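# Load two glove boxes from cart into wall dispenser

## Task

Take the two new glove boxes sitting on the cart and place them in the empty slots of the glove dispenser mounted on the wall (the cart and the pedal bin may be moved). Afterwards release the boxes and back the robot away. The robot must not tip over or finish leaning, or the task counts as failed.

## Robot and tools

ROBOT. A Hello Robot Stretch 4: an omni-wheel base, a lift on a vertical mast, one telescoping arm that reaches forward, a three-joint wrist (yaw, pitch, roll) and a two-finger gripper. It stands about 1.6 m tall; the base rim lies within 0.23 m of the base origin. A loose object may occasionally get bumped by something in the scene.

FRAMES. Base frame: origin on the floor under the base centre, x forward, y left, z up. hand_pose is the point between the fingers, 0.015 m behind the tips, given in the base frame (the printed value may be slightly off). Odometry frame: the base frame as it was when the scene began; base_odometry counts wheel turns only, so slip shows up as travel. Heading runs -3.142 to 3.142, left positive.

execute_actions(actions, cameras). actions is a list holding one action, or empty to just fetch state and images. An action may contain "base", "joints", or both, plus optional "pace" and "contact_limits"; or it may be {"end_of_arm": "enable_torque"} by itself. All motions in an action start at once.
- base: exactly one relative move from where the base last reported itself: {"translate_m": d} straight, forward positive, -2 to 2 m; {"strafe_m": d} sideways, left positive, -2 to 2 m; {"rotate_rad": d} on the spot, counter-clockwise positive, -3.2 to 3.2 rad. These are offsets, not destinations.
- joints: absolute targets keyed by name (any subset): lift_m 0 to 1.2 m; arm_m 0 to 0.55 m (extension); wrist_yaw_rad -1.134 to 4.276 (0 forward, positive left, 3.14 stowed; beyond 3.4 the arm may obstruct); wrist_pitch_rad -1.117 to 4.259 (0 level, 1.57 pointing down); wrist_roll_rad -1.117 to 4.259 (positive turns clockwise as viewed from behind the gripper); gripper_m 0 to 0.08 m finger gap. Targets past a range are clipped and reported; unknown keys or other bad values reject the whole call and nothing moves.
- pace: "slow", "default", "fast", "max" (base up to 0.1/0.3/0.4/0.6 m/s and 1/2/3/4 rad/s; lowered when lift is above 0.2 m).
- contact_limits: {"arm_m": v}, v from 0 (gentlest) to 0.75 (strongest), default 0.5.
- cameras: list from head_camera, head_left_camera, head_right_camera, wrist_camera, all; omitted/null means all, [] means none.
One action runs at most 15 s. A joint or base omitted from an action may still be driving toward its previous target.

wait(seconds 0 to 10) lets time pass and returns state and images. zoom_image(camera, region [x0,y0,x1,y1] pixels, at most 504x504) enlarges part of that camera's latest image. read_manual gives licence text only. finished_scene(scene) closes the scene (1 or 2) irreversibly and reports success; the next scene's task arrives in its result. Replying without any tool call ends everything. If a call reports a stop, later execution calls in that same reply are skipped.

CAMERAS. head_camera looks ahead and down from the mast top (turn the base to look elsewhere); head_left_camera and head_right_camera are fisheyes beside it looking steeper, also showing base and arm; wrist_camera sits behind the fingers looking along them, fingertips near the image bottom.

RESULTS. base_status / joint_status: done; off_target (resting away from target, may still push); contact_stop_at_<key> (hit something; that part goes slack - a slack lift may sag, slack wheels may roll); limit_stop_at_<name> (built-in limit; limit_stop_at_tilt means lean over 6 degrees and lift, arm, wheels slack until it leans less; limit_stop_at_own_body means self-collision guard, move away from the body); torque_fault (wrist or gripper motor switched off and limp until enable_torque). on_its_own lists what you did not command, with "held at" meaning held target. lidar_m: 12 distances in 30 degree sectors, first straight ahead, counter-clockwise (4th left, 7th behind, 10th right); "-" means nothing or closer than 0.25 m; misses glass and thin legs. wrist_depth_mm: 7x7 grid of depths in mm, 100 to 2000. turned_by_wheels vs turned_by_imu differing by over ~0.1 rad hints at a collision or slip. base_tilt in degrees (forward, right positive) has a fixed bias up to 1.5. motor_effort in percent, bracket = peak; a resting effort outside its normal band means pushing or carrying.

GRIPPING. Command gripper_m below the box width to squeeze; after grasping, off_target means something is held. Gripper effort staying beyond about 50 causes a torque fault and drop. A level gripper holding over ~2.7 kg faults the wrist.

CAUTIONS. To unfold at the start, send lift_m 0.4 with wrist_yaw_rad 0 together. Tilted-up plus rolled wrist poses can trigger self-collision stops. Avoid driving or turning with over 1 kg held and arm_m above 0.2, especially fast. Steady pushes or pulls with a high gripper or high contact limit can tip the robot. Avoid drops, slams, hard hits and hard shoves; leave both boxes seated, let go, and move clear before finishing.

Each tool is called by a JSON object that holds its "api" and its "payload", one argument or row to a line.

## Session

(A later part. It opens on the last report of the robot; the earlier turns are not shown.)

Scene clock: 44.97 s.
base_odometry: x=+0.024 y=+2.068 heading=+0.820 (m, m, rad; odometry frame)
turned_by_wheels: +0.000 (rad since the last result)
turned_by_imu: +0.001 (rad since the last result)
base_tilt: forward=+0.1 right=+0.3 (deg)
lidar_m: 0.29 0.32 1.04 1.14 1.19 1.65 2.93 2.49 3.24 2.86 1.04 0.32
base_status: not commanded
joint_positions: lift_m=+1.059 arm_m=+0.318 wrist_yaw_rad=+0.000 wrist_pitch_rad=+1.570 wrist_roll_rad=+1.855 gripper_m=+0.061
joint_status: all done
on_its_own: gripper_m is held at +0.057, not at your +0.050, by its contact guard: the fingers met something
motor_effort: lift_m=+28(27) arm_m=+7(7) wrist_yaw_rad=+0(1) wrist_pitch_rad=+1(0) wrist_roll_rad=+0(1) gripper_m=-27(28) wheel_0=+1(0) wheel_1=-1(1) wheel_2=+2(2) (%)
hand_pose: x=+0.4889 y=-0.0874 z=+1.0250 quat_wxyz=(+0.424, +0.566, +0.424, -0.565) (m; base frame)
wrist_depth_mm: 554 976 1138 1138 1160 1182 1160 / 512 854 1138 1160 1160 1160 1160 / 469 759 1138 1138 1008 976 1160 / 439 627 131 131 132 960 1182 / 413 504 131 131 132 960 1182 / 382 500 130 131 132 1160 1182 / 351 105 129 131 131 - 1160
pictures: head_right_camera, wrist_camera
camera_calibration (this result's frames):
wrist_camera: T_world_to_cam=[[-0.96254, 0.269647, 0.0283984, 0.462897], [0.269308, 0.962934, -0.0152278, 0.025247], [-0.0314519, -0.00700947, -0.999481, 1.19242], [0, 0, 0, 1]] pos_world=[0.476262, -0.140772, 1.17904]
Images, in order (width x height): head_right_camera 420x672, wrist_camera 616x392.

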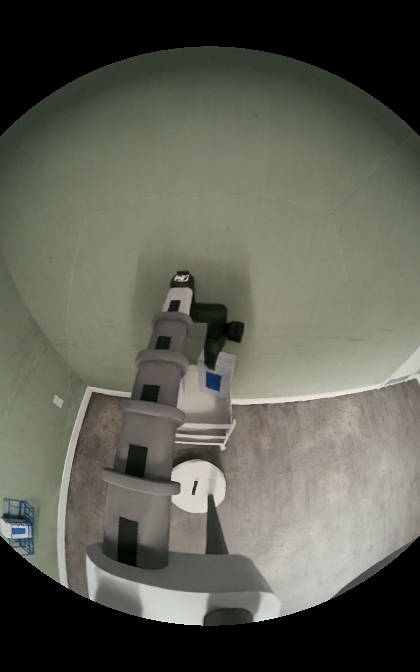

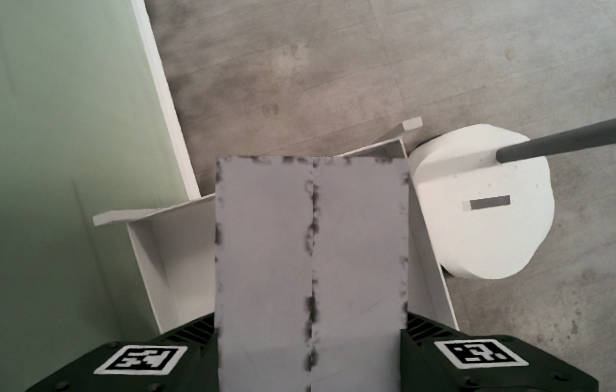

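{"api": "execute_actions", "payload": {
  "actions": [
    {"base": {"translate_m": -0.667}, "joints": {"arm_m": 0.05, "wrist_roll_rad": 1.57}}
  ],
  "cameras": []
}}

{"api": "execute_actions", "payload": {
  "actions": [
    {"base": {"rotate_rad": 1.57}}
  ],
  "cameras": []
}}

{"api": "execute_actions", "payload": {
  "actions": [
    {"base": {"translate_m": 0.55}}
  ]
}}

Scene clock: 50.73 s.
base_odometry: x=-0.431 y=+1.581 heading=+0.820 (m, m, rad; odometry frame)
turned_by_wheels: +0.000 (rad since the last result)
turned_by_imu: +0.004 (rad since the last result)
base_tilt: forward=+0.1 right=+0.2 (deg)
lidar_m: 0.25 1.45 1.22 1.03 1.09 1.63 2.33 1.83 2.41 3.12 2.01 1.43
base_status: done
joint_positions: lift_m=+1.059 arm_m=+0.051 wrist_yaw_rad=+0.000 wrist_pitch_rad=+1.570 wrist_roll_rad=+1.570 gripper_m=+0.061
joint_status: all done
on_its_own: gripper_m is held at +0.057, not at your +0.050, by its contact guard: the fingers met something
motor_effort: lift_m=+28(28) arm_m=-7(8) wrist_yaw_rad=+0(2) wrist_pitch_rad=+1(4) wrist_roll_rad=-2(7) gripper_m=-28(28) wheel_0=-1(6) wheel_1=+0(8) wheel_2=-2(10) (%)
hand_pose: x=+0.2223 y=-0.0874 z=+1.0250 quat_wxyz=(+0.500, +0.500, +0.500, -0.500) (m; base frame)
wrist_depth_mm: 1118 1138 1160 1182 1160 1205 1205 / 1138 1138 1138 1182 1160 1182 1182 / 1118 1138 1138 1160 1160 1182 1182 / 1118 1118 131 131 133 1182 1205 / 1118 1160 130 131 132 1182 798 / 1118 1138 130 131 132 1205 1182 / 1118 105 129 130 131 - 1182
pictures: none
No camera images: the call's "cameras" was empty. Leave "cameras" out to get every camera's image.

Scene clock: 53.13 s.
base_odometry: x=-0.431 y=+1.581 heading=+2.390 (m, m, rad; odometry frame)
turned_by_wheels: +1.570 (rad since the last result)
turned_by_imu: +1.562 (rad since the last result)
base_tilt: forward=+0.1 right=+0.2 (deg)
lidar_m: 0.27 1.07 1.64 2.30 1.88 2.49 3.17 1.98 1.42 0.97 1.43 1.19
base_status: done
joint_positions: lift_m=+1.060 arm_m=+0.051 wrist_yaw_rad=+0.000 wrist_pitch_rad=+1.570 wrist_roll_rad=+1.570 gripper_m=+0.061
joint_status: not commanded
on_its_own: gripper_m is held at +0.057, not at your +0.050, by its contact guard: the fingers met something
motor_effort: lift_m=+26(28) arm_m=-7(7) wrist_yaw_rad=-1(1) wrist_pitch_rad=+1(1) wrist_roll_rad=-2(2) gripper_m=-27(27) wheel_0=-1(6) wheel_1=+0(3) wheel_2=-2(6) (%)
hand_pose: x=+0.2224 y=-0.0874 z=+1.0251 quat_wxyz=(+0.500, +0.500, +0.500, -0.500) (m; base frame)
wrist_depth_mm: 1118 1118 1138 1138 1160 1160 1182 / 1138 1160 1138 1160 1160 1205 1182 / 1138 1138 1160 1205 1182 1138 1205 / 1118 1160 131 132 133 1160 1205 / 1138 1138 130 131 132 1160 820 / 1118 1138 130 131 132 1182 1160 / 1118 105 129 131 131 - 1182
pictures: none
No camera images: the call's "cameras" was empty. Leave "cameras" out to get every camera's image.

Scene clock: 56.43 s.
base_odometry: x=-0.833 y=+1.956 heading=+2.390 (m, m, rad; odometry frame)
turned_by_wheels: +0.000 (rad since the last result)
turned_by_imu: +0.000 (rad since the last result)
base_tilt: forward=+0.1 right=+0.2 (deg)
lidar_m: 0.25 0.52 0.87 2.30 2.14 2.45 3.88 1.97 1.01 1.22 0.85 0.53
base_status: done
joint_positions: lift_m=+1.060 arm_m=+0.051 wrist_yaw_rad=+0.000 wrist_pitch_rad=+1.570 wrist_roll_rad=+1.570 gripper_m=+0.061
joint_status: not commanded
on_its_own: gripper_m is held at +0.057, not at your +0.050, by its contact guard: the fingers met something
motor_effort: lift_m=+27(26) arm_m=-7(7) wrist_yaw_rad=-2(1) wrist_pitch_rad=+1(2) wrist_roll_rad=-1(1) gripper_m=-27(28) wheel_0=-2(6) wheel_1=+1(5) wheel_2=+2(8) (%)
hand_pose: x=+0.2223 y=-0.0874 z=+1.0251 quat_wxyz=(+0.500, +0.500, +0.500, -0.500) (m; base frame)
wrist_depth_mm: 621 917 1138 1160 1182 1182 1182 / 603 946 1118 1138 1138 1160 1182 / 609 917 1138 1138 1160 1160 1182 / 559 931 131 132 133 1160 1205 / 574 946 131 131 132 1205 809 / 517 917 130 131 132 1160 1205 / 455 105 129 130 131 - 1182
pictures: head_camera, head_left_camera, head_right_camera, wrist_camera
camera_calibration (this result's frames):
wrist_camera: T_world_to_cam=[[-0.99953, -0.011512, 0.0284085, 0.189963], [-0.0119564, 0.999808, -0.015525, 0.163094], [-0.0282244, -0.0158573, -0.999476, 1.18267], [0, 0, 0, 1]] pos_world=[0.225204, -0.142122, 1.17918]
Images, in order (width x height): head_camera 420x560, head_left_camera 420x672, head_right_camera 420x672, wrist_camera 616x392.

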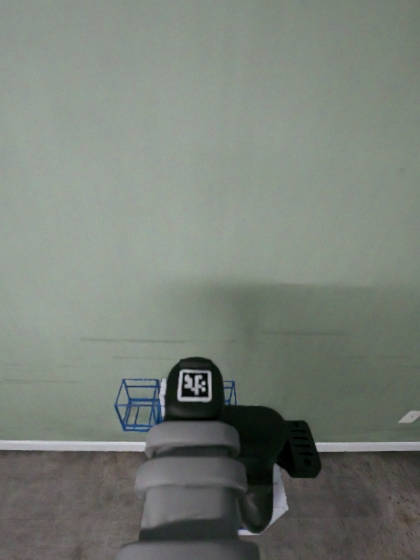

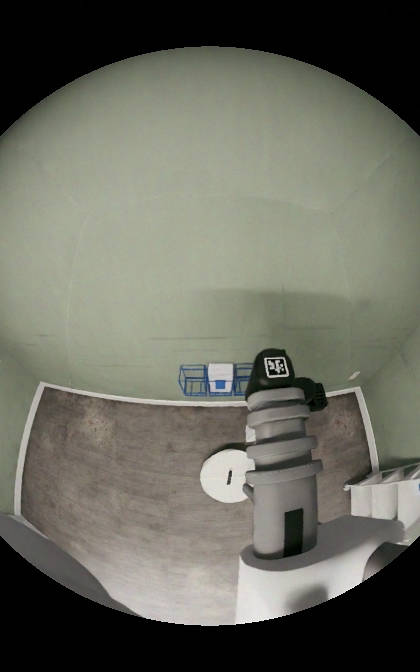

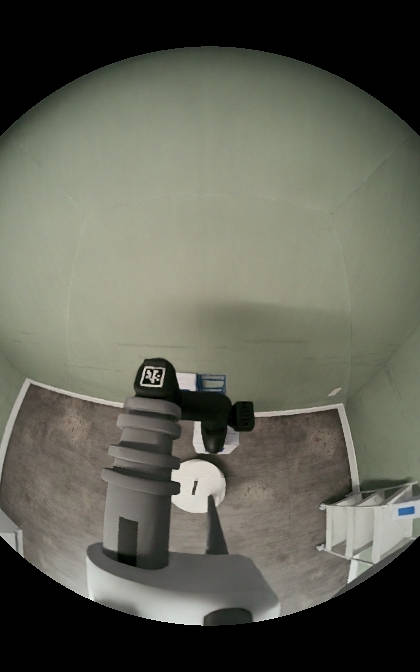

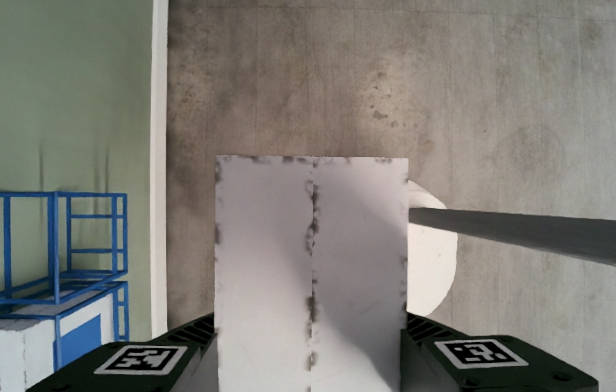

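{"api": "execute_actions", "payload": {
  "actions": [
    {"base": {"strafe_m": 0.015}, "joints": {"arm_m": 0.28}}
  ]
}}

Scene clock: 59.90 s.
base_odometry: x=-0.843 y=+1.946 heading=+2.390 (m, m, rad; odometry frame)
turned_by_wheels: +0.000 (rad since the last result)
turned_by_imu: +0.002 (rad since the last result)
base_tilt: forward=+0.1 right=+0.3 (deg)
lidar_m: 0.39 0.52 0.85 2.29 2.15 2.42 3.86 2.02 1.01 1.22 0.85 0.40
base_status: done
joint_positions: lift_m=+1.060 arm_m=+0.279 wrist_yaw_rad=+0.000 wrist_pitch_rad=+1.570 wrist_roll_rad=+1.570 gripper_m=+0.061
joint_status: all done
on_its_own: gripper_m is held at +0.057, not at your +0.050, by its contact guard: the fingers met something
motor_effort: lift_m=+27(26) arm_m=+7(8) wrist_yaw_rad=-1(1) wrist_pitch_rad=+2(1) wrist_roll_rad=-1(2) gripper_m=-28(27) wheel_0=-1(7) wheel_1=+2(11) wheel_2=+1(3) (%)
hand_pose: x=+0.4499 y=-0.0874 z=+1.0251 quat_wxyz=(+0.500, +0.500, +0.500, -0.500) (m; base frame)
wrist_depth_mm: 264 394 866 1160 1138 1160 1205 / 258 399 891 1160 1160 1182 1182 / 258 397 750 1160 1160 1205 1205 / 258 399 131 131 132 976 1205 / 259 397 131 131 132 946 1182 / 258 394 130 131 132 931 1182 / 248 105 129 130 131 - 1182
pictures: head_camera, head_left_camera, head_right_camera, wrist_camera
camera_calibration (this result's frames):
wrist_camera: T_world_to_cam=[[-0.999534, -0.0116137, 0.0282408, 0.417594], [-0.0120556, 0.999807, -0.015527, 0.165861], [-0.028055, -0.0158602, -0.999481, 1.18902], [0, 0, 0, 1]] pos_world=[0.452756, -0.142121, 1.17918]
Images, in order (width x height): head_camera 420x560, head_left_camera 420x672, head_right_camera 420x672, wrist_camera 616x392.

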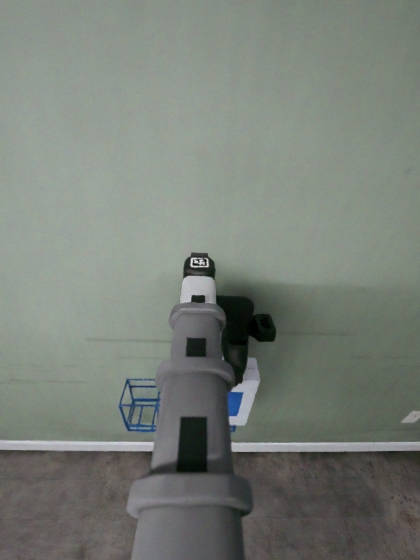

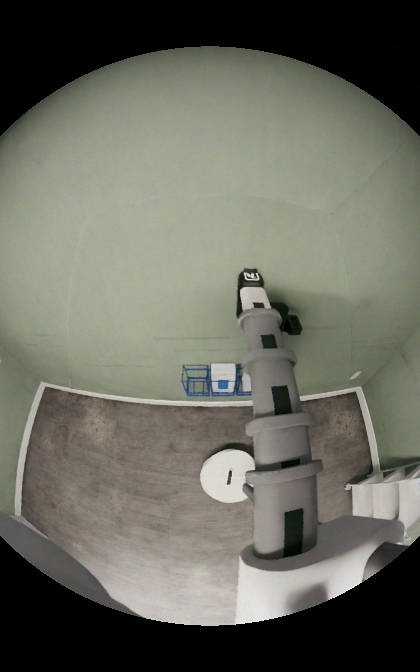

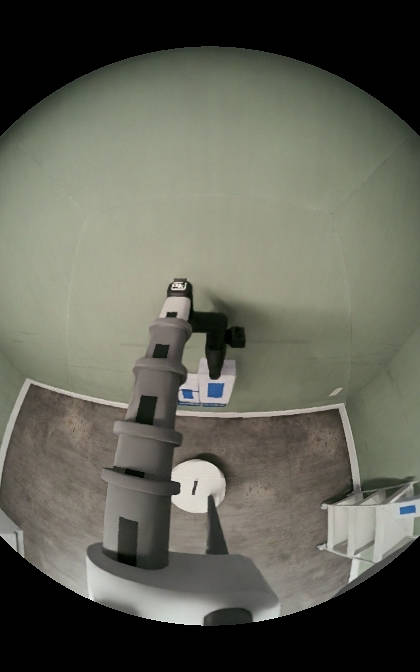

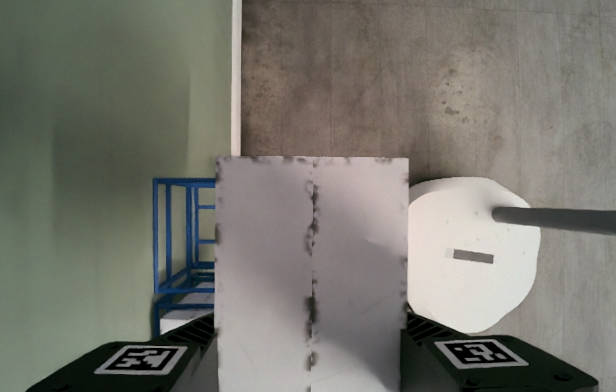

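{"api": "execute_actions", "payload": {
  "actions": [
    {"joints": {"arm_m": 0.35, "wrist_pitch_rad": 1.45, "lift_m": 1.0}, "pace": "slow", "contact_limits": {"arm_m": 0.2}}
  ]
}}

Scene clock: 69.00 s.
base_odometry: x=-0.843 y=+1.946 heading=+2.390 (m, m, rad; odometry frame)
turned_by_wheels: +0.000 (rad since the last result)
turned_by_imu: +0.002 (rad since the last result)
base_tilt: forward=+0.1 right=+0.2 (deg)
lidar_m: 0.48 0.52 0.87 2.31 2.14 2.45 3.88 1.99 1.03 1.19 0.85 0.51
base_status: not commanded
joint_positions: lift_m=+1.000 arm_m=+0.349 wrist_yaw_rad=+0.000 wrist_pitch_rad=+1.451 wrist_roll_rad=+1.570 gripper_m=+0.061
joint_status: all done
on_its_own: gripper_m is held at +0.057, not at your +0.050, by its contact guard: the fingers met something
motor_effort: lift_m=+19(24) arm_m=+7(8) wrist_yaw_rad=+0(1) wrist_pitch_rad=-2(3) wrist_roll_rad=-2(2) gripper_m=-29(28) wheel_0=-1(1) wheel_1=+2(2) wheel_2=+1(1) (%)
contact_limits: arm_m 0.2
hand_pose: x=+0.5450 y=-0.0874 z=+0.9673 quat_wxyz=(+0.529, +0.529, +0.469, -0.469) (m; base frame)
wrist_depth_mm: 120 167 296 1008 1078 1042 1042 / 118 168 297 1025 1078 1042 1060 / 119 169 271 820 1060 1042 1042 / 119 169 131 131 132 1060 854 / 119 169 131 131 132 878 842 / 118 167 130 131 132 991 854 / 114 105 129 130 131 - 1025
pictures: head_camera, head_left_camera, head_right_camera, wrist_camera
camera_calibration (this result's frames):
wrist_camera: T_world_to_cam=[[-0.995844, -0.0115393, -0.0903374, 0.627029], [-0.0100583, 0.999808, -0.0168325, 0.166285], [0.0905143, -0.0158539, -0.995769, 1.06572], [0, 0, 0, 1]] pos_world=[0.529632, -0.142121, 1.12065]
Images, in order (width x height): head_camera 420x560, head_left_camera 420x672, head_right_camera 420x672, wrist_camera 616x392.

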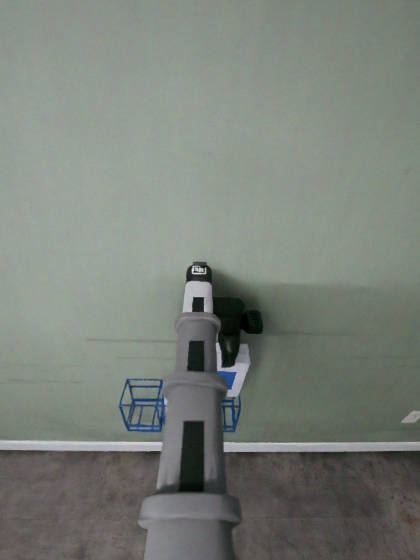

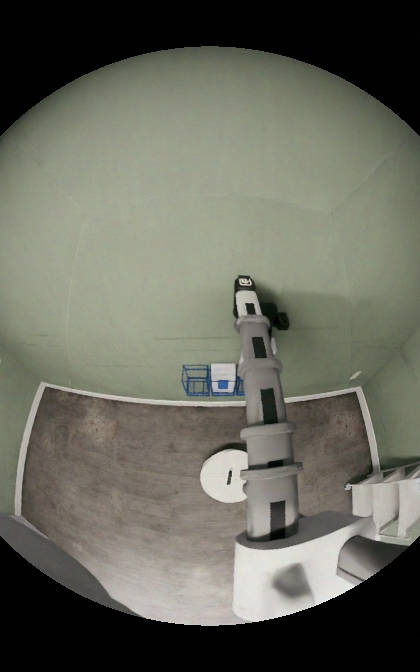

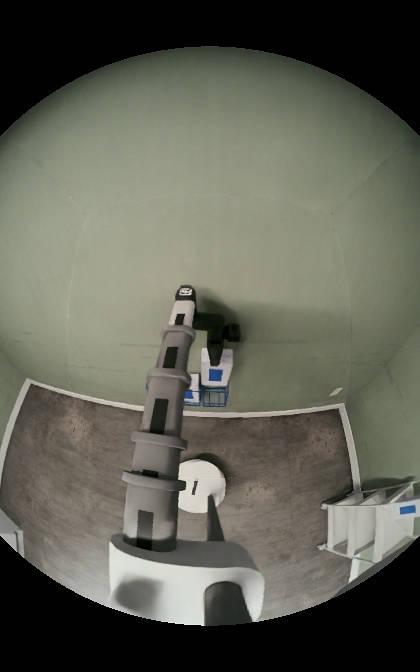

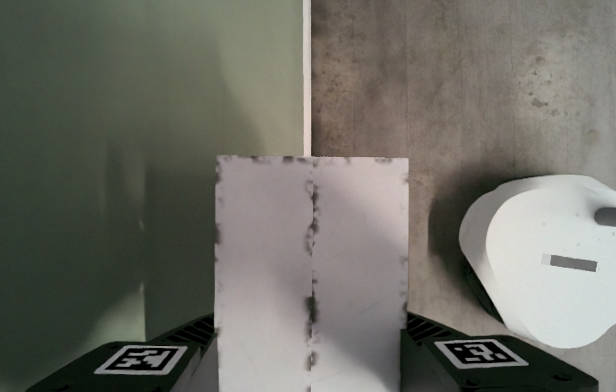

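{"api": "zoom_image", "payload": {
  "camera": "head_right_camera",
  "region": [160, 310, 270, 420]
}}

{"api": "zoom_image", "payload": {
  "camera": "head_camera",
  "region": [180, 300, 290, 445]
}}

Region (160, 310, 270, 420) of head_right_camera's 420x672 image, scaled by 4.582, with more detail than that image has.

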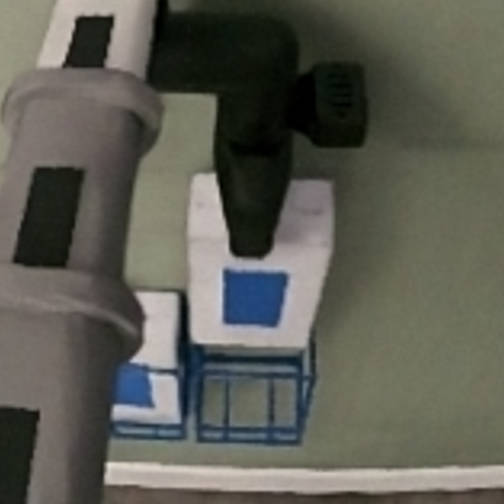

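Region (180, 300, 290, 445) of head_camera's 420x560 image, scaled by 3.476, with more detail than that image has; it fills the left 382 columns of this view, and the rest is white.

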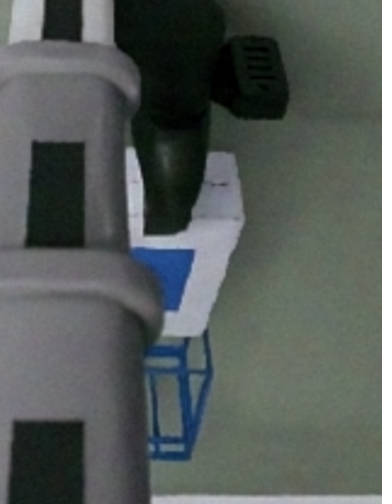

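{"api": "execute_actions", "payload": {
  "actions": [
    {"base": {"strafe_m": -0.004}, "joints": {"lift_m": 0.975, "arm_m": 0.358}, "pace": "slow", "contact_limits": {"arm_m": 0.2}}
  ],
  "cameras": ["head_right_camera", "head_camera", "wrist_camera"]
}}

{"api": "zoom_image", "payload": {
  "camera": "head_right_camera",
  "region": [170, 330, 260, 420]
}}

Scene clock: 72.80 s.
base_odometry: x=-0.841 y=+1.948 heading=+2.390 (m, m, rad; odometry frame)
turned_by_wheels: +0.000 (rad since the last result)
turned_by_imu: +0.001 (rad since the last result)
base_tilt: forward=+0.1 right=+0.3 (deg)
lidar_m: 0.50 0.52 0.86 2.31 2.12 2.44 3.85 1.99 1.05 1.24 0.85 0.52
base_status: done
joint_positions: lift_m=+0.975 arm_m=+0.357 wrist_yaw_rad=+0.000 wrist_pitch_rad=+1.451 wrist_roll_rad=+1.570 gripper_m=+0.061
joint_status: all done
on_its_own: gripper_m is held at +0.057, not at your +0.050, by its contact guard: the fingers met something
motor_effort: lift_m=+18(19) arm_m=+7(7) wrist_yaw_rad=+0(1) wrist_pitch_rad=-3(2) wrist_roll_rad=-2(1) gripper_m=-27(27) wheel_0=+1(2) wheel_1=-2(3) wheel_2=+0(0) (%)
contact_limits: arm_m 0.2
hand_pose: x=+0.5531 y=-0.0874 z=+0.9423 quat_wxyz=(+0.529, +0.529, +0.469, -0.469) (m; base frame)
wrist_depth_mm: 110 153 270 976 1042 1025 1008 / 110 153 271 1008 1060 1025 1025 / 111 154 245 750 1060 1042 1008 / 111 154 131 132 133 1042 809 / 111 154 131 131 132 878 820 / 110 153 131 131 132 1060 831 / 109 105 129 130 131 - 1025
pictures: head_camera, head_right_camera, wrist_camera
camera_calibration (this result's frames):
wrist_camera: T_world_to_cam=[[-0.995842, -0.0115398, -0.0903668, 0.632776], [-0.0100582, 0.999808, -0.0168328, 0.165945], [0.0905437, -0.0158538, -0.995766, 1.04009], [0, 0, 0, 1]] pos_world=[0.53764, -0.142121, 1.09567]
Images, in order (width x height): head_camera 420x560, head_right_camera 420x672, wrist_camera 616x392.

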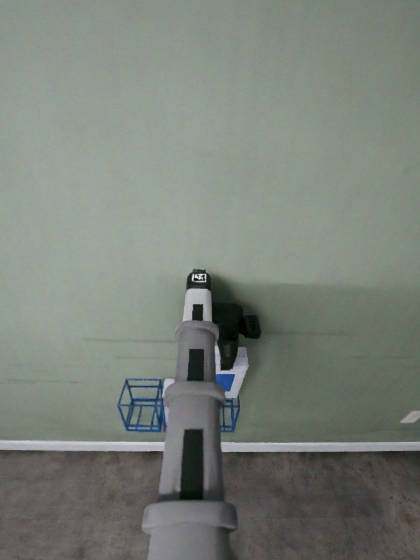

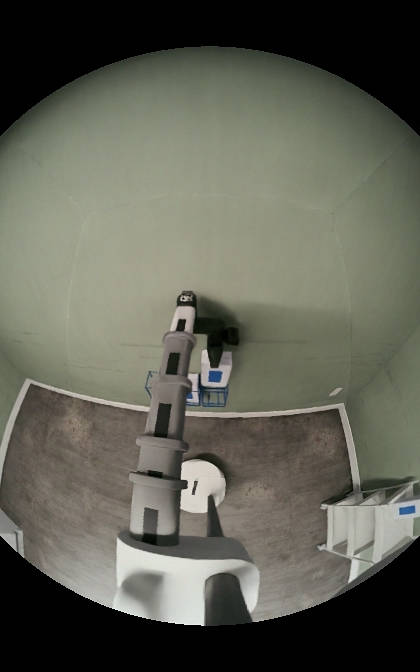

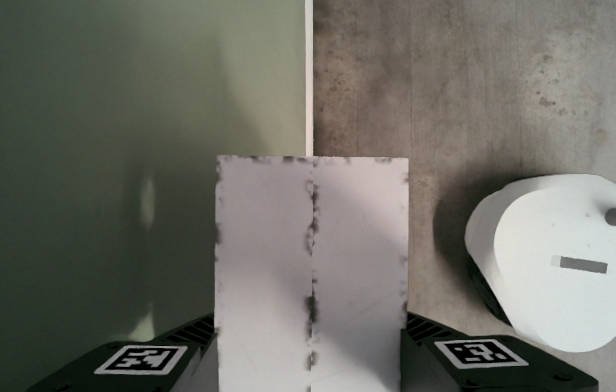

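Region (170, 330, 260, 420) of head_right_camera's 420x672 image, scaled by 5.600, with more detail than that image has.

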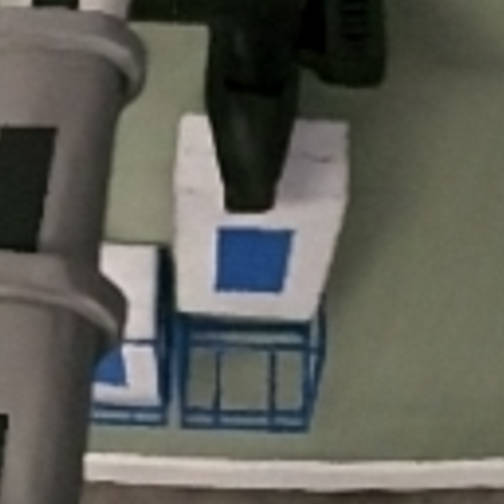

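{"api": "execute_actions", "payload": {
  "actions": [
    {"joints": {"arm_m": 0.362}, "pace": "slow", "contact_limits": {"arm_m": 0.2}}
  ],
  "cameras": []
}}

{"api": "execute_actions", "payload": {
  "actions": [
    {"joints": {"lift_m": 0.93}, "pace": "slow"}
  ],
  "cameras": ["head_right_camera", "head_camera", "wrist_camera"]
}}

{"api": "zoom_image", "payload": {
  "camera": "head_right_camera",
  "region": [170, 330, 260, 420]
}}

Scene clock: 74.90 s.
base_odometry: x=-0.841 y=+1.948 heading=+2.390 (m, m, rad; odometry frame)
turned_by_wheels: +0.000 (rad since the last result)
turned_by_imu: +0.001 (rad since the last result)
base_tilt: forward=+0.1 right=+0.3 (deg)
lidar_m: 0.49 0.52 0.84 2.30 2.17 2.44 3.89 2.01 1.04 1.20 0.86 0.50
base_status: not commanded
joint_positions: lift_m=+0.975 arm_m=+0.361 wrist_yaw_rad=+0.000 wrist_pitch_rad=+1.451 wrist_roll_rad=+1.570 gripper_m=+0.061
joint_status: all done
on_its_own: gripper_m is held at +0.057, not at your +0.050, by its contact guard: the fingers met something
motor_effort: lift_m=+18(18) arm_m=+7(8) wrist_yaw_rad=+1(2) wrist_pitch_rad=-4(3) wrist_roll_rad=-2(2) gripper_m=-27(27) wheel_0=+1(1) wheel_1=-2(2) wheel_2=+0(0) (%)
contact_limits: arm_m 0.2
hand_pose: x=+0.5571 y=-0.0874 z=+0.9423 quat_wxyz=(+0.529, +0.529, +0.469, -0.469) (m; base frame)
wrist_depth_mm: 110 145 256 976 1078 1008 1025 / 108 146 258 976 1025 1008 1025 / 108 147 234 707 1060 1042 1042 / 108 147 131 132 132 1025 831 / 108 146 131 131 132 878 820 / 110 146 130 131 132 1042 820 / - 105 129 131 131 - 1008
pictures: none
No camera images: the call's "cameras" was empty. Leave "cameras" out to get every camera's image.

Scene clock: 76.13 s.
base_odometry: x=-0.841 y=+1.948 heading=+2.390 (m, m, rad; odometry frame)
turned_by_wheels: +0.000 (rad since the last result)
turned_by_imu: +0.000 (rad since the last result)
base_tilt: forward=+0.1 right=+0.3 (deg)
lidar_m: 0.49 0.52 0.84 2.31 2.14 2.47 3.88 2.00 1.03 1.21 0.86 0.53
base_status: not commanded
joint_positions: lift_m=+0.930 arm_m=+0.361 wrist_yaw_rad=+0.000 wrist_pitch_rad=+1.451 wrist_roll_rad=+1.570 gripper_m=+0.061
joint_status: all done
on_its_own: gripper_m is held at +0.057, not at your +0.050, by its contact guard: the fingers met something
motor_effort: lift_m=+18(17) arm_m=+7(7) wrist_yaw_rad=-1(2) wrist_pitch_rad=-3(2) wrist_roll_rad=-1(1) gripper_m=-27(27) wheel_0=+1(1) wheel_1=-2(2) wheel_2=+0(0) (%)
hand_pose: x=+0.5571 y=-0.0874 z=+0.8973 quat_wxyz=(+0.529, +0.529, +0.469, -0.469) (m; base frame)
wrist_depth_mm: 110 145 258 946 1008 976 976 / 108 146 257 931 991 991 976 / 108 147 233 707 1008 1008 976 / 108 146 131 131 132 991 788 / 108 146 131 131 132 854 778 / 110 145 130 131 132 991 759 / - 105 129 130 131 - 788
pictures: head_camera, head_right_camera, wrist_camera
camera_calibration (this result's frames):
wrist_camera: T_world_to_cam=[[-0.995842, -0.0115392, -0.0903601, 0.63269], [-0.0100578, 0.999808, -0.0168327, 0.165227], [0.0905369, -0.0158539, -0.995767, 0.994925], [0, 0, 0, 1]] pos_world=[0.541644, -0.142121, 1.05066]
Images, in order (width x height): head_camera 420x560, head_right_camera 420x672, wrist_camera 616x392.

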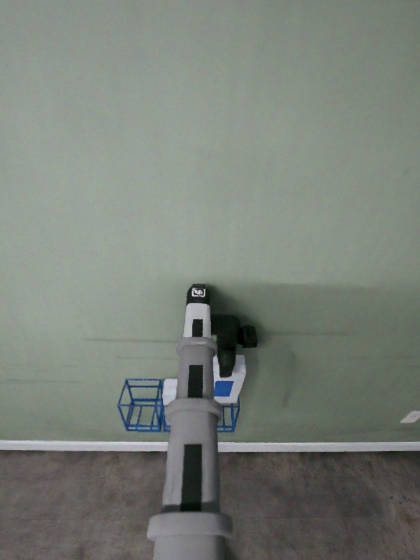

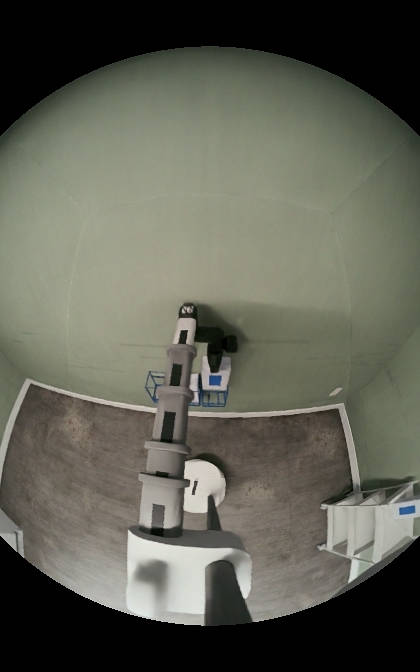

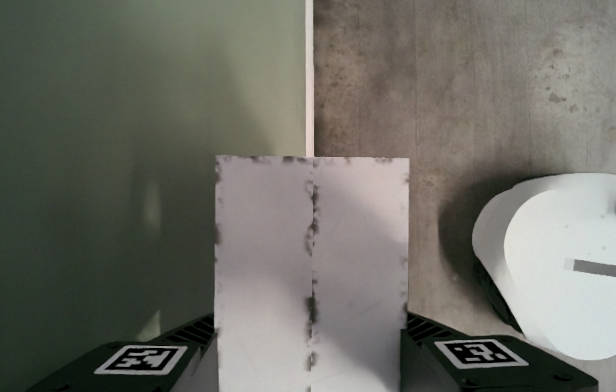

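Region (170, 330, 260, 420) of head_right_camera's 420x672 image, scaled by 5.600, with more detail than that image has.

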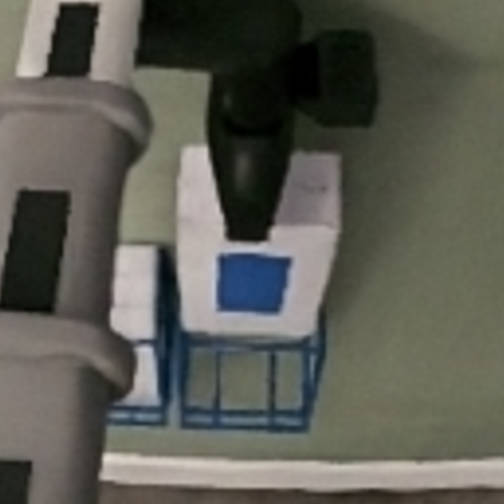

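{"api": "execute_actions", "payload": {
  "actions": [
    {"joints": {"lift_m": 0.80}, "pace": "slow"}
  ],
  "cameras": ["head_right_camera", "head_camera", "wrist_camera"]
}}

{"api": "zoom_image", "payload": {
  "camera": "head_right_camera",
  "region": [170, 330, 260, 420]
}}

Scene clock: 78.70 s.
base_odometry: x=-0.841 y=+1.948 heading=+2.390 (m, m, rad; odometry frame)
turned_by_wheels: +0.000 (rad since the last result)
turned_by_imu: +0.001 (rad since the last result)
base_tilt: forward=+0.1 right=+0.3 (deg)
lidar_m: 0.49 0.52 0.86 2.32 2.13 2.45 3.86 1.97 1.00 1.24 0.85 0.53
base_status: not commanded
joint_positions: lift_m=+0.800 arm_m=+0.361 wrist_yaw_rad=+0.000 wrist_pitch_rad=+1.451 wrist_roll_rad=+1.570 gripper_m=+0.061
joint_status: all done
on_its_own: gripper_m is held at +0.057, not at your +0.050, by its contact guard: the fingers met something
motor_effort: lift_m=+18(20) arm_m=+7(7) wrist_yaw_rad=+0(0) wrist_pitch_rad=-3(3) wrist_roll_rad=-2(2) gripper_m=-26(26) wheel_0=+1(1) wheel_1=-2(2) wheel_2=+0(0) (%)
hand_pose: x=+0.5571 y=-0.0874 z=+0.7673 quat_wxyz=(+0.529, +0.529, +0.469, -0.469) (m; base frame)
wrist_depth_mm: 110 145 256 854 904 891 866 / 108 146 257 842 878 878 854 / 108 147 234 715 878 878 866 / 108 146 131 132 133 866 676 / 108 146 131 131 132 878 668 / 109 145 130 131 132 854 661 / - 105 129 131 131 - 661
pictures: head_camera, head_right_camera, wrist_camera
camera_calibration (this result's frames):
wrist_camera: T_world_to_cam=[[-0.995842, -0.0115394, -0.0903603, 0.620945], [-0.010058, 0.999808, -0.0168327, 0.163039], [0.0905372, -0.0158539, -0.995767, 0.865474], [0, 0, 0, 1]] pos_world=[0.541646, -0.142121, 0.920663]
Images, in order (width x height): head_camera 420x560, head_right_camera 420x672, wrist_camera 616x392.

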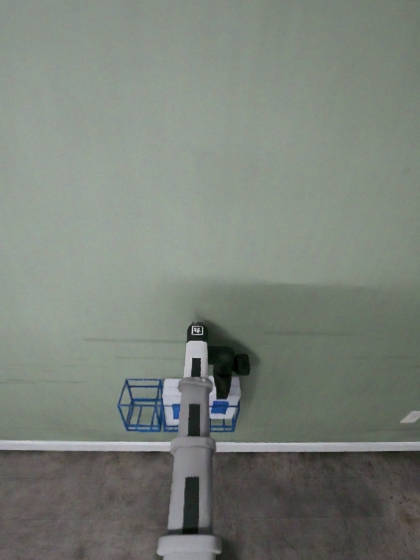

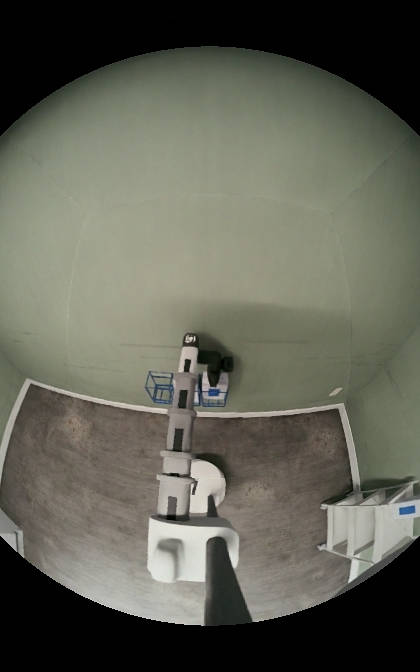

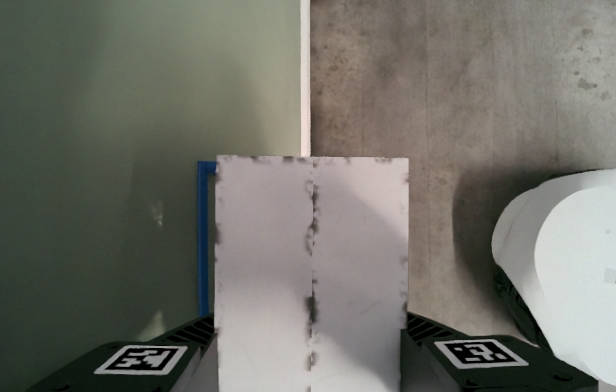

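Region (170, 330, 260, 420) of head_right_camera's 420x672 image, scaled by 5.600, with more detail than that image has.

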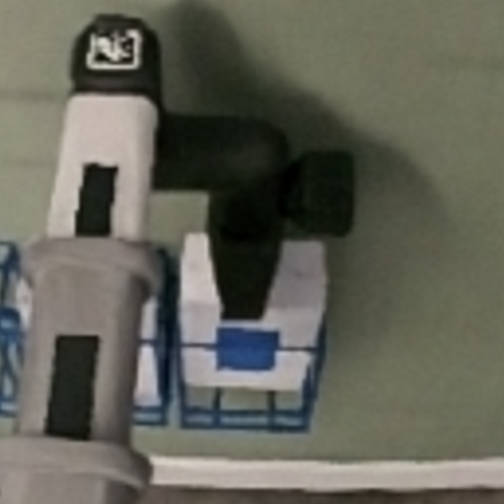

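{"api": "execute_actions", "payload": {
  "actions": [
    {"joints": {"lift_m": 0.775}, "pace": "slow"}
  ],
  "cameras": ["head_right_camera", "wrist_camera"]
}}

{"api": "zoom_image", "payload": {
  "camera": "head_right_camera",
  "region": [170, 330, 260, 420]
}}

Scene clock: 80.20 s.
base_odometry: x=-0.841 y=+1.948 heading=+2.390 (m, m, rad; odometry frame)
turned_by_wheels: +0.000 (rad since the last result)
turned_by_imu: +0.001 (rad since the last result)
base_tilt: forward=+0.1 right=+0.3 (deg)
lidar_m: 0.49 0.53 0.88 2.30 2.14 2.46 3.88 2.00 1.03 1.22 0.86 0.51
base_status: not commanded
joint_positions: lift_m=+0.775 arm_m=+0.361 wrist_yaw_rad=+0.000 wrist_pitch_rad=+1.451 wrist_roll_rad=+1.570 gripper_m=+0.061
joint_status: all done
on_its_own: gripper_m is held at +0.057, not at your +0.050, by its contact guard: the fingers met something
motor_effort: lift_m=+18(20) arm_m=+7(7) wrist_yaw_rad=+0(0) wrist_pitch_rad=-2(3) wrist_roll_rad=-1(1) gripper_m=-27(28) wheel_0=+1(1) wheel_1=-1(2) wheel_2=+0(0) (%)
hand_pose: x=+0.5571 y=-0.0874 z=+0.7423 quat_wxyz=(+0.529, +0.529, +0.469, -0.469) (m; base frame)
wrist_depth_mm: 110 146 255 866 878 854 866 / 108 146 257 842 866 854 842 / 108 147 232 707 866 854 831 / 108 147 131 131 132 854 668 / 108 146 130 131 132 866 634 / 110 145 130 131 132 854 627 / - 105 129 131 131 - 634
pictures: head_right_camera, wrist_camera
camera_calibration (this result's frames):
wrist_camera: T_world_to_cam=[[-0.99584, -0.0115397, -0.090387, 0.618713], [-0.0100579, 0.999808, -0.016833, 0.162619], [0.0905639, -0.0158539, -0.995764, 0.840571], [0, 0, 0, 1]] pos_world=[0.541649, -0.142121, 0.895671]
Images, in order (width x height): head_right_camera 420x672, wrist_camera 616x392.

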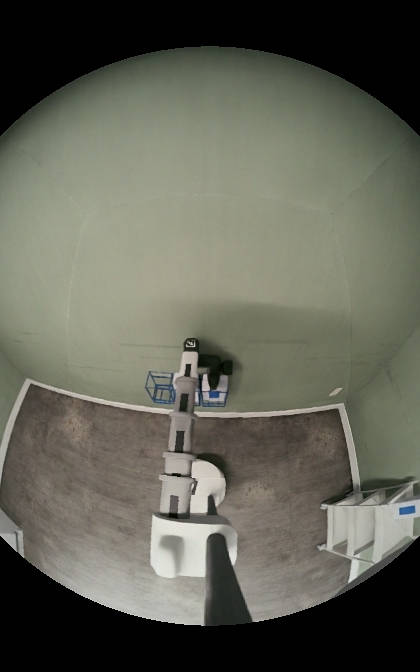

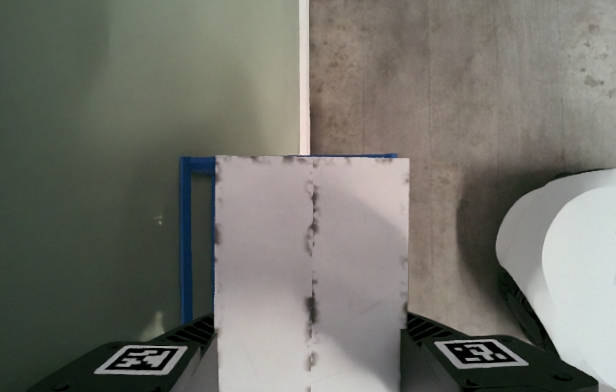

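Region (170, 330, 260, 420) of head_right_camera's 420x672 image, scaled by 5.600, with more detail than that image has.

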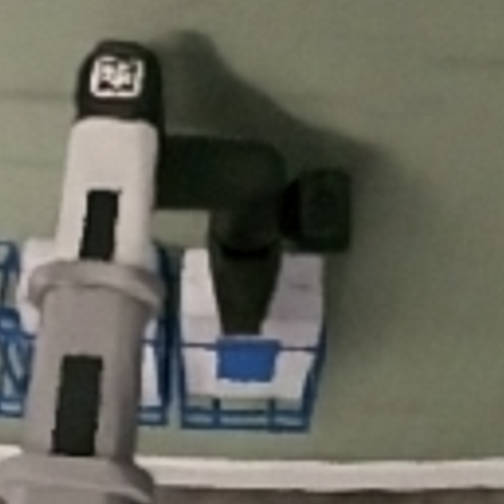

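{"api": "execute_actions", "payload": {
  "actions": [
    {"joints": {"lift_m": 0.763}, "pace": "slow"}
  ],
  "cameras": ["head_right_camera", "wrist_camera"]
}}

{"api": "zoom_image", "payload": {
  "camera": "head_right_camera",
  "region": [170, 330, 260, 420]
}}

Scene clock: 81.97 s.
base_odometry: x=-0.841 y=+1.948 heading=+2.390 (m, m, rad; odometry frame)
turned_by_wheels: +0.000 (rad since the last result)
turned_by_imu: +0.001 (rad since the last result)
base_tilt: forward=+0.1 right=+0.3 (deg)
lidar_m: 0.49 0.54 0.87 2.31 2.14 2.46 3.89 1.98 1.02 1.22 0.84 0.52
base_status: not commanded
joint_positions: lift_m=+0.763 arm_m=+0.361 wrist_yaw_rad=+0.000 wrist_pitch_rad=+1.451 wrist_roll_rad=+1.570 gripper_m=+0.061
joint_status: all done
on_its_own: gripper_m is held at +0.057, not at your +0.050, by its contact guard: the fingers met something
motor_effort: lift_m=+19(20) arm_m=+7(7) wrist_yaw_rad=+0(1) wrist_pitch_rad=-2(2) wrist_roll_rad=-2(1) gripper_m=-27(27) wheel_0=+1(0) wheel_1=-2(2) wheel_2=+0(0) (%)
hand_pose: x=+0.5571 y=-0.0874 z=+0.7303 quat_wxyz=(+0.529, +0.529, +0.469, -0.469) (m; base frame)
wrist_depth_mm: 110 145 256 866 842 831 831 / 107 146 257 854 878 842 831 / 108 146 233 699 854 842 831 / 108 146 131 131 132 831 676 / 108 146 131 131 132 831 621 / 110 145 130 130 131 820 627 / - 105 129 130 131 - 634
pictures: head_right_camera, wrist_camera
camera_calibration (this result's frames):
wrist_camera: T_world_to_cam=[[-0.995841, -0.0115394, -0.0903795, 0.617621], [-0.0100576, 0.999808, -0.0168329, 0.162416], [0.0905564, -0.0158539, -0.995765, 0.828613], [0, 0, 0, 1]] pos_world=[0.54165, -0.142121, 0.883658]
Images, in order (width x height): head_right_camera 420x672, wrist_camera 616x392.

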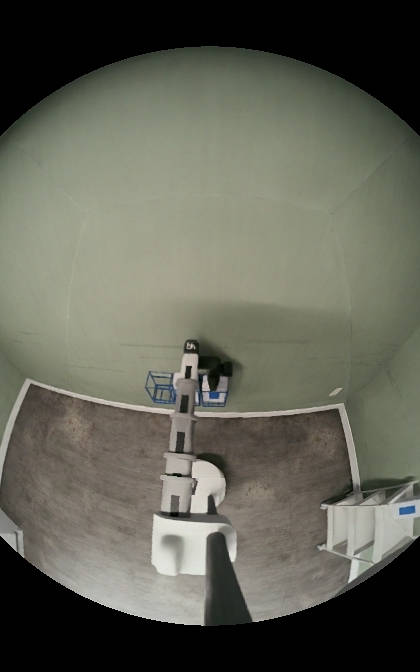

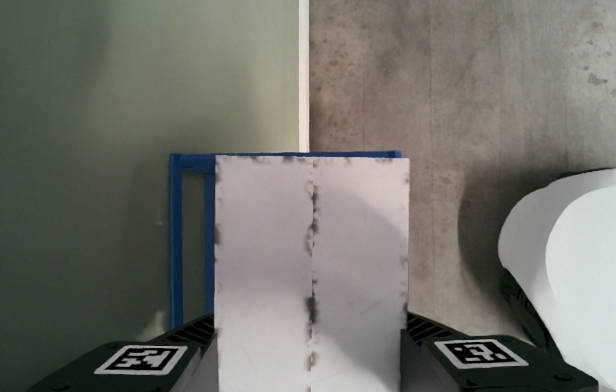

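Region (170, 330, 260, 420) of head_right_camera's 420x672 image, scaled by 5.600, with more detail than that image has.

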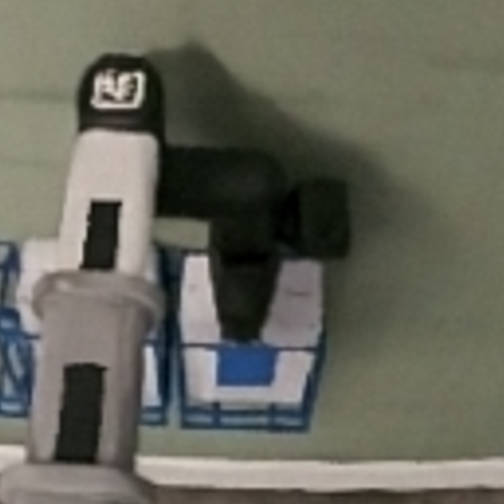

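{"api": "execute_actions", "payload": {
  "actions": [
    {"joints": {"gripper_m": 0.075}, "pace": "slow"}
  ],
  "cameras": ["head_right_camera", "wrist_camera"]
}}

{"api": "zoom_image", "payload": {
  "camera": "head_right_camera",
  "region": [170, 330, 260, 420]
}}

Scene clock: 83.60 s.
base_odometry: x=-0.841 y=+1.948 heading=+2.390 (m, m, rad; odometry frame)
turned_by_wheels: +0.000 (rad since the last result)
turned_by_imu: +0.001 (rad since the last result)
base_tilt: forward=+0.1 right=+0.3 (deg)
lidar_m: 0.48 0.52 0.87 2.31 2.14 2.44 3.87 2.00 1.03 1.22 0.85 0.50
base_status: not commanded
joint_positions: lift_m=+0.763 arm_m=+0.361 wrist_yaw_rad=+0.000 wrist_pitch_rad=+1.450 wrist_roll_rad=+1.570 gripper_m=+0.075
joint_status: all done
motor_effort: lift_m=+18(18) arm_m=+7(7) wrist_yaw_rad=-2(1) wrist_pitch_rad=+0(3) wrist_roll_rad=-1(2) gripper_m=+3(27) wheel_0=+1(1) wheel_1=-2(1) wheel_2=+0(0) (%)
hand_pose: x=+0.5573 y=-0.0874 z=+0.7303 quat_wxyz=(+0.529, +0.529, +0.469, -0.469) (m; base frame)
wrist_depth_mm: 109 144 254 809 854 831 831 / 110 144 253 798 866 842 831 / 110 146 229 699 854 842 831 / 107 145 140 140 172 854 676 / 110 145 140 139 172 831 621 / 109 144 139 140 143 831 621 / - 108 139 139 139 106 -
pictures: head_right_camera, wrist_camera
camera_calibration (this result's frames):
wrist_camera: T_world_to_cam=[[-0.995762, -0.0115994, -0.0912366, 0.618425], [-0.0101034, 0.999807, -0.0168413, 0.162449], [0.0914144, -0.0158482, -0.995687, 0.828079], [0, 0, 0, 1]] pos_world=[0.541747, -0.142121, 0.883666]
Images, in order (width x height): head_right_camera 420x672, wrist_camera 616x392.

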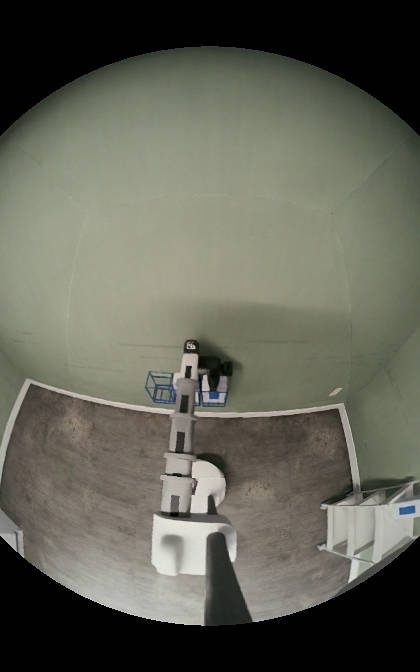

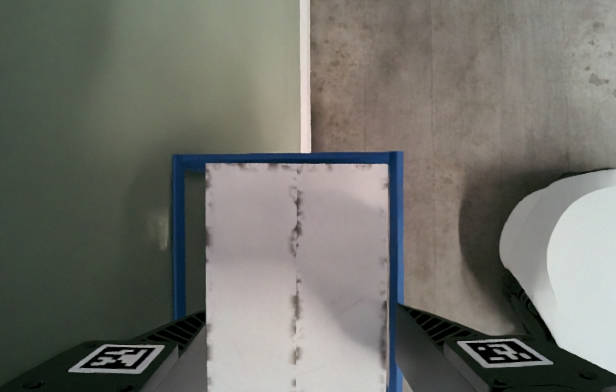

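Region (170, 330, 260, 420) of head_right_camera's 420x672 image, scaled by 5.600, with more detail than that image has.

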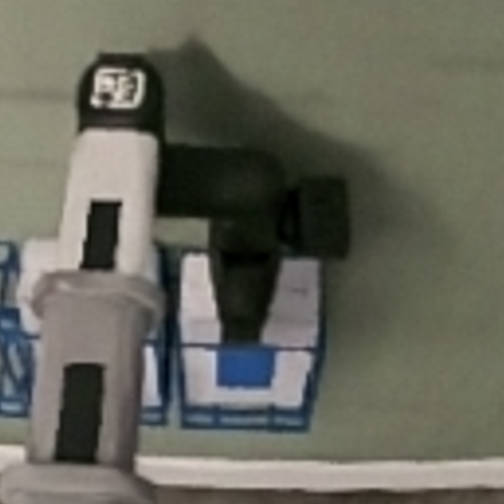

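{"api": "execute_actions", "payload": {
  "actions": [
    {"joints": {"lift_m": 0.85}, "pace": "slow"}
  ],
  "cameras": ["head_right_camera", "wrist_camera"]
}}

Scene clock: 85.60 s.
base_odometry: x=-0.841 y=+1.948 heading=+2.390 (m, m, rad; odometry frame)
turned_by_wheels: +0.000 (rad since the last result)
turned_by_imu: +0.001 (rad since the last result)
base_tilt: forward=+0.1 right=+0.2 (deg)
lidar_m: 0.49 0.52 0.86 2.30 2.14 2.46 3.88 1.99 1.02 1.20 0.85 0.52
base_status: not commanded
joint_positions: lift_m=+0.850 arm_m=+0.361 wrist_yaw_rad=+0.000 wrist_pitch_rad=+1.450 wrist_roll_rad=+1.570 gripper_m=+0.075
joint_status: all done
motor_effort: lift_m=+26(28) arm_m=+7(7) wrist_yaw_rad=+0(0) wrist_pitch_rad=+1(1) wrist_roll_rad=-1(1) gripper_m=+3(3) wheel_0=+1(1) wheel_1=-1(2) wheel_2=+0(0) (%)
hand_pose: x=+0.5573 y=-0.0874 z=+0.8167 quat_wxyz=(+0.529, +0.529, +0.469, -0.469) (m; base frame)
wrist_depth_mm: 109 144 252 866 946 917 904 / 110 145 254 866 946 917 917 / 107 145 255 878 931 904 891 / 107 145 229 226 931 931 715 / 110 145 229 227 917 917 699 / 109 143 229 225 931 904 691 / - 108 195 225 267 106 -
pictures: head_right_camera, wrist_camera
camera_calibration (this result's frames):
wrist_camera: T_world_to_cam=[[-0.995765, -0.0115991, -0.0912018, 0.626268], [-0.0101037, 0.999807, -0.0168411, 0.163903], [0.0913796, -0.0158483, -0.99569, 0.914063], [0, 0, 0, 1]] pos_world=[0.541745, -0.142121, 0.970001]
Images, in order (width x height): head_right_camera 420x672, wrist_camera 616x392.

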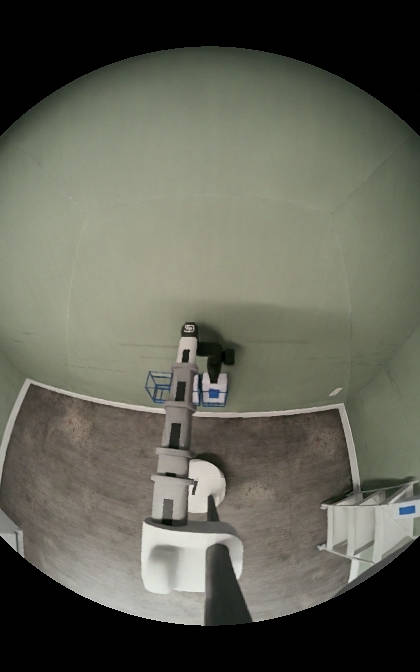

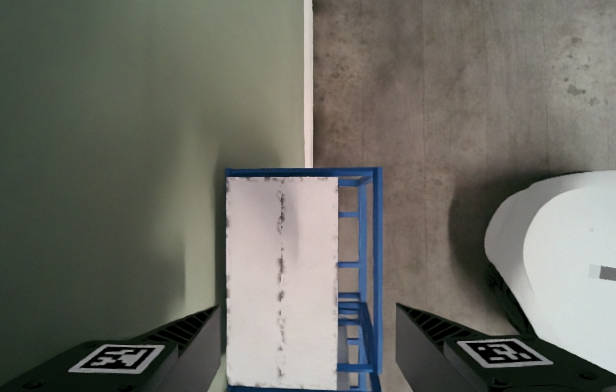

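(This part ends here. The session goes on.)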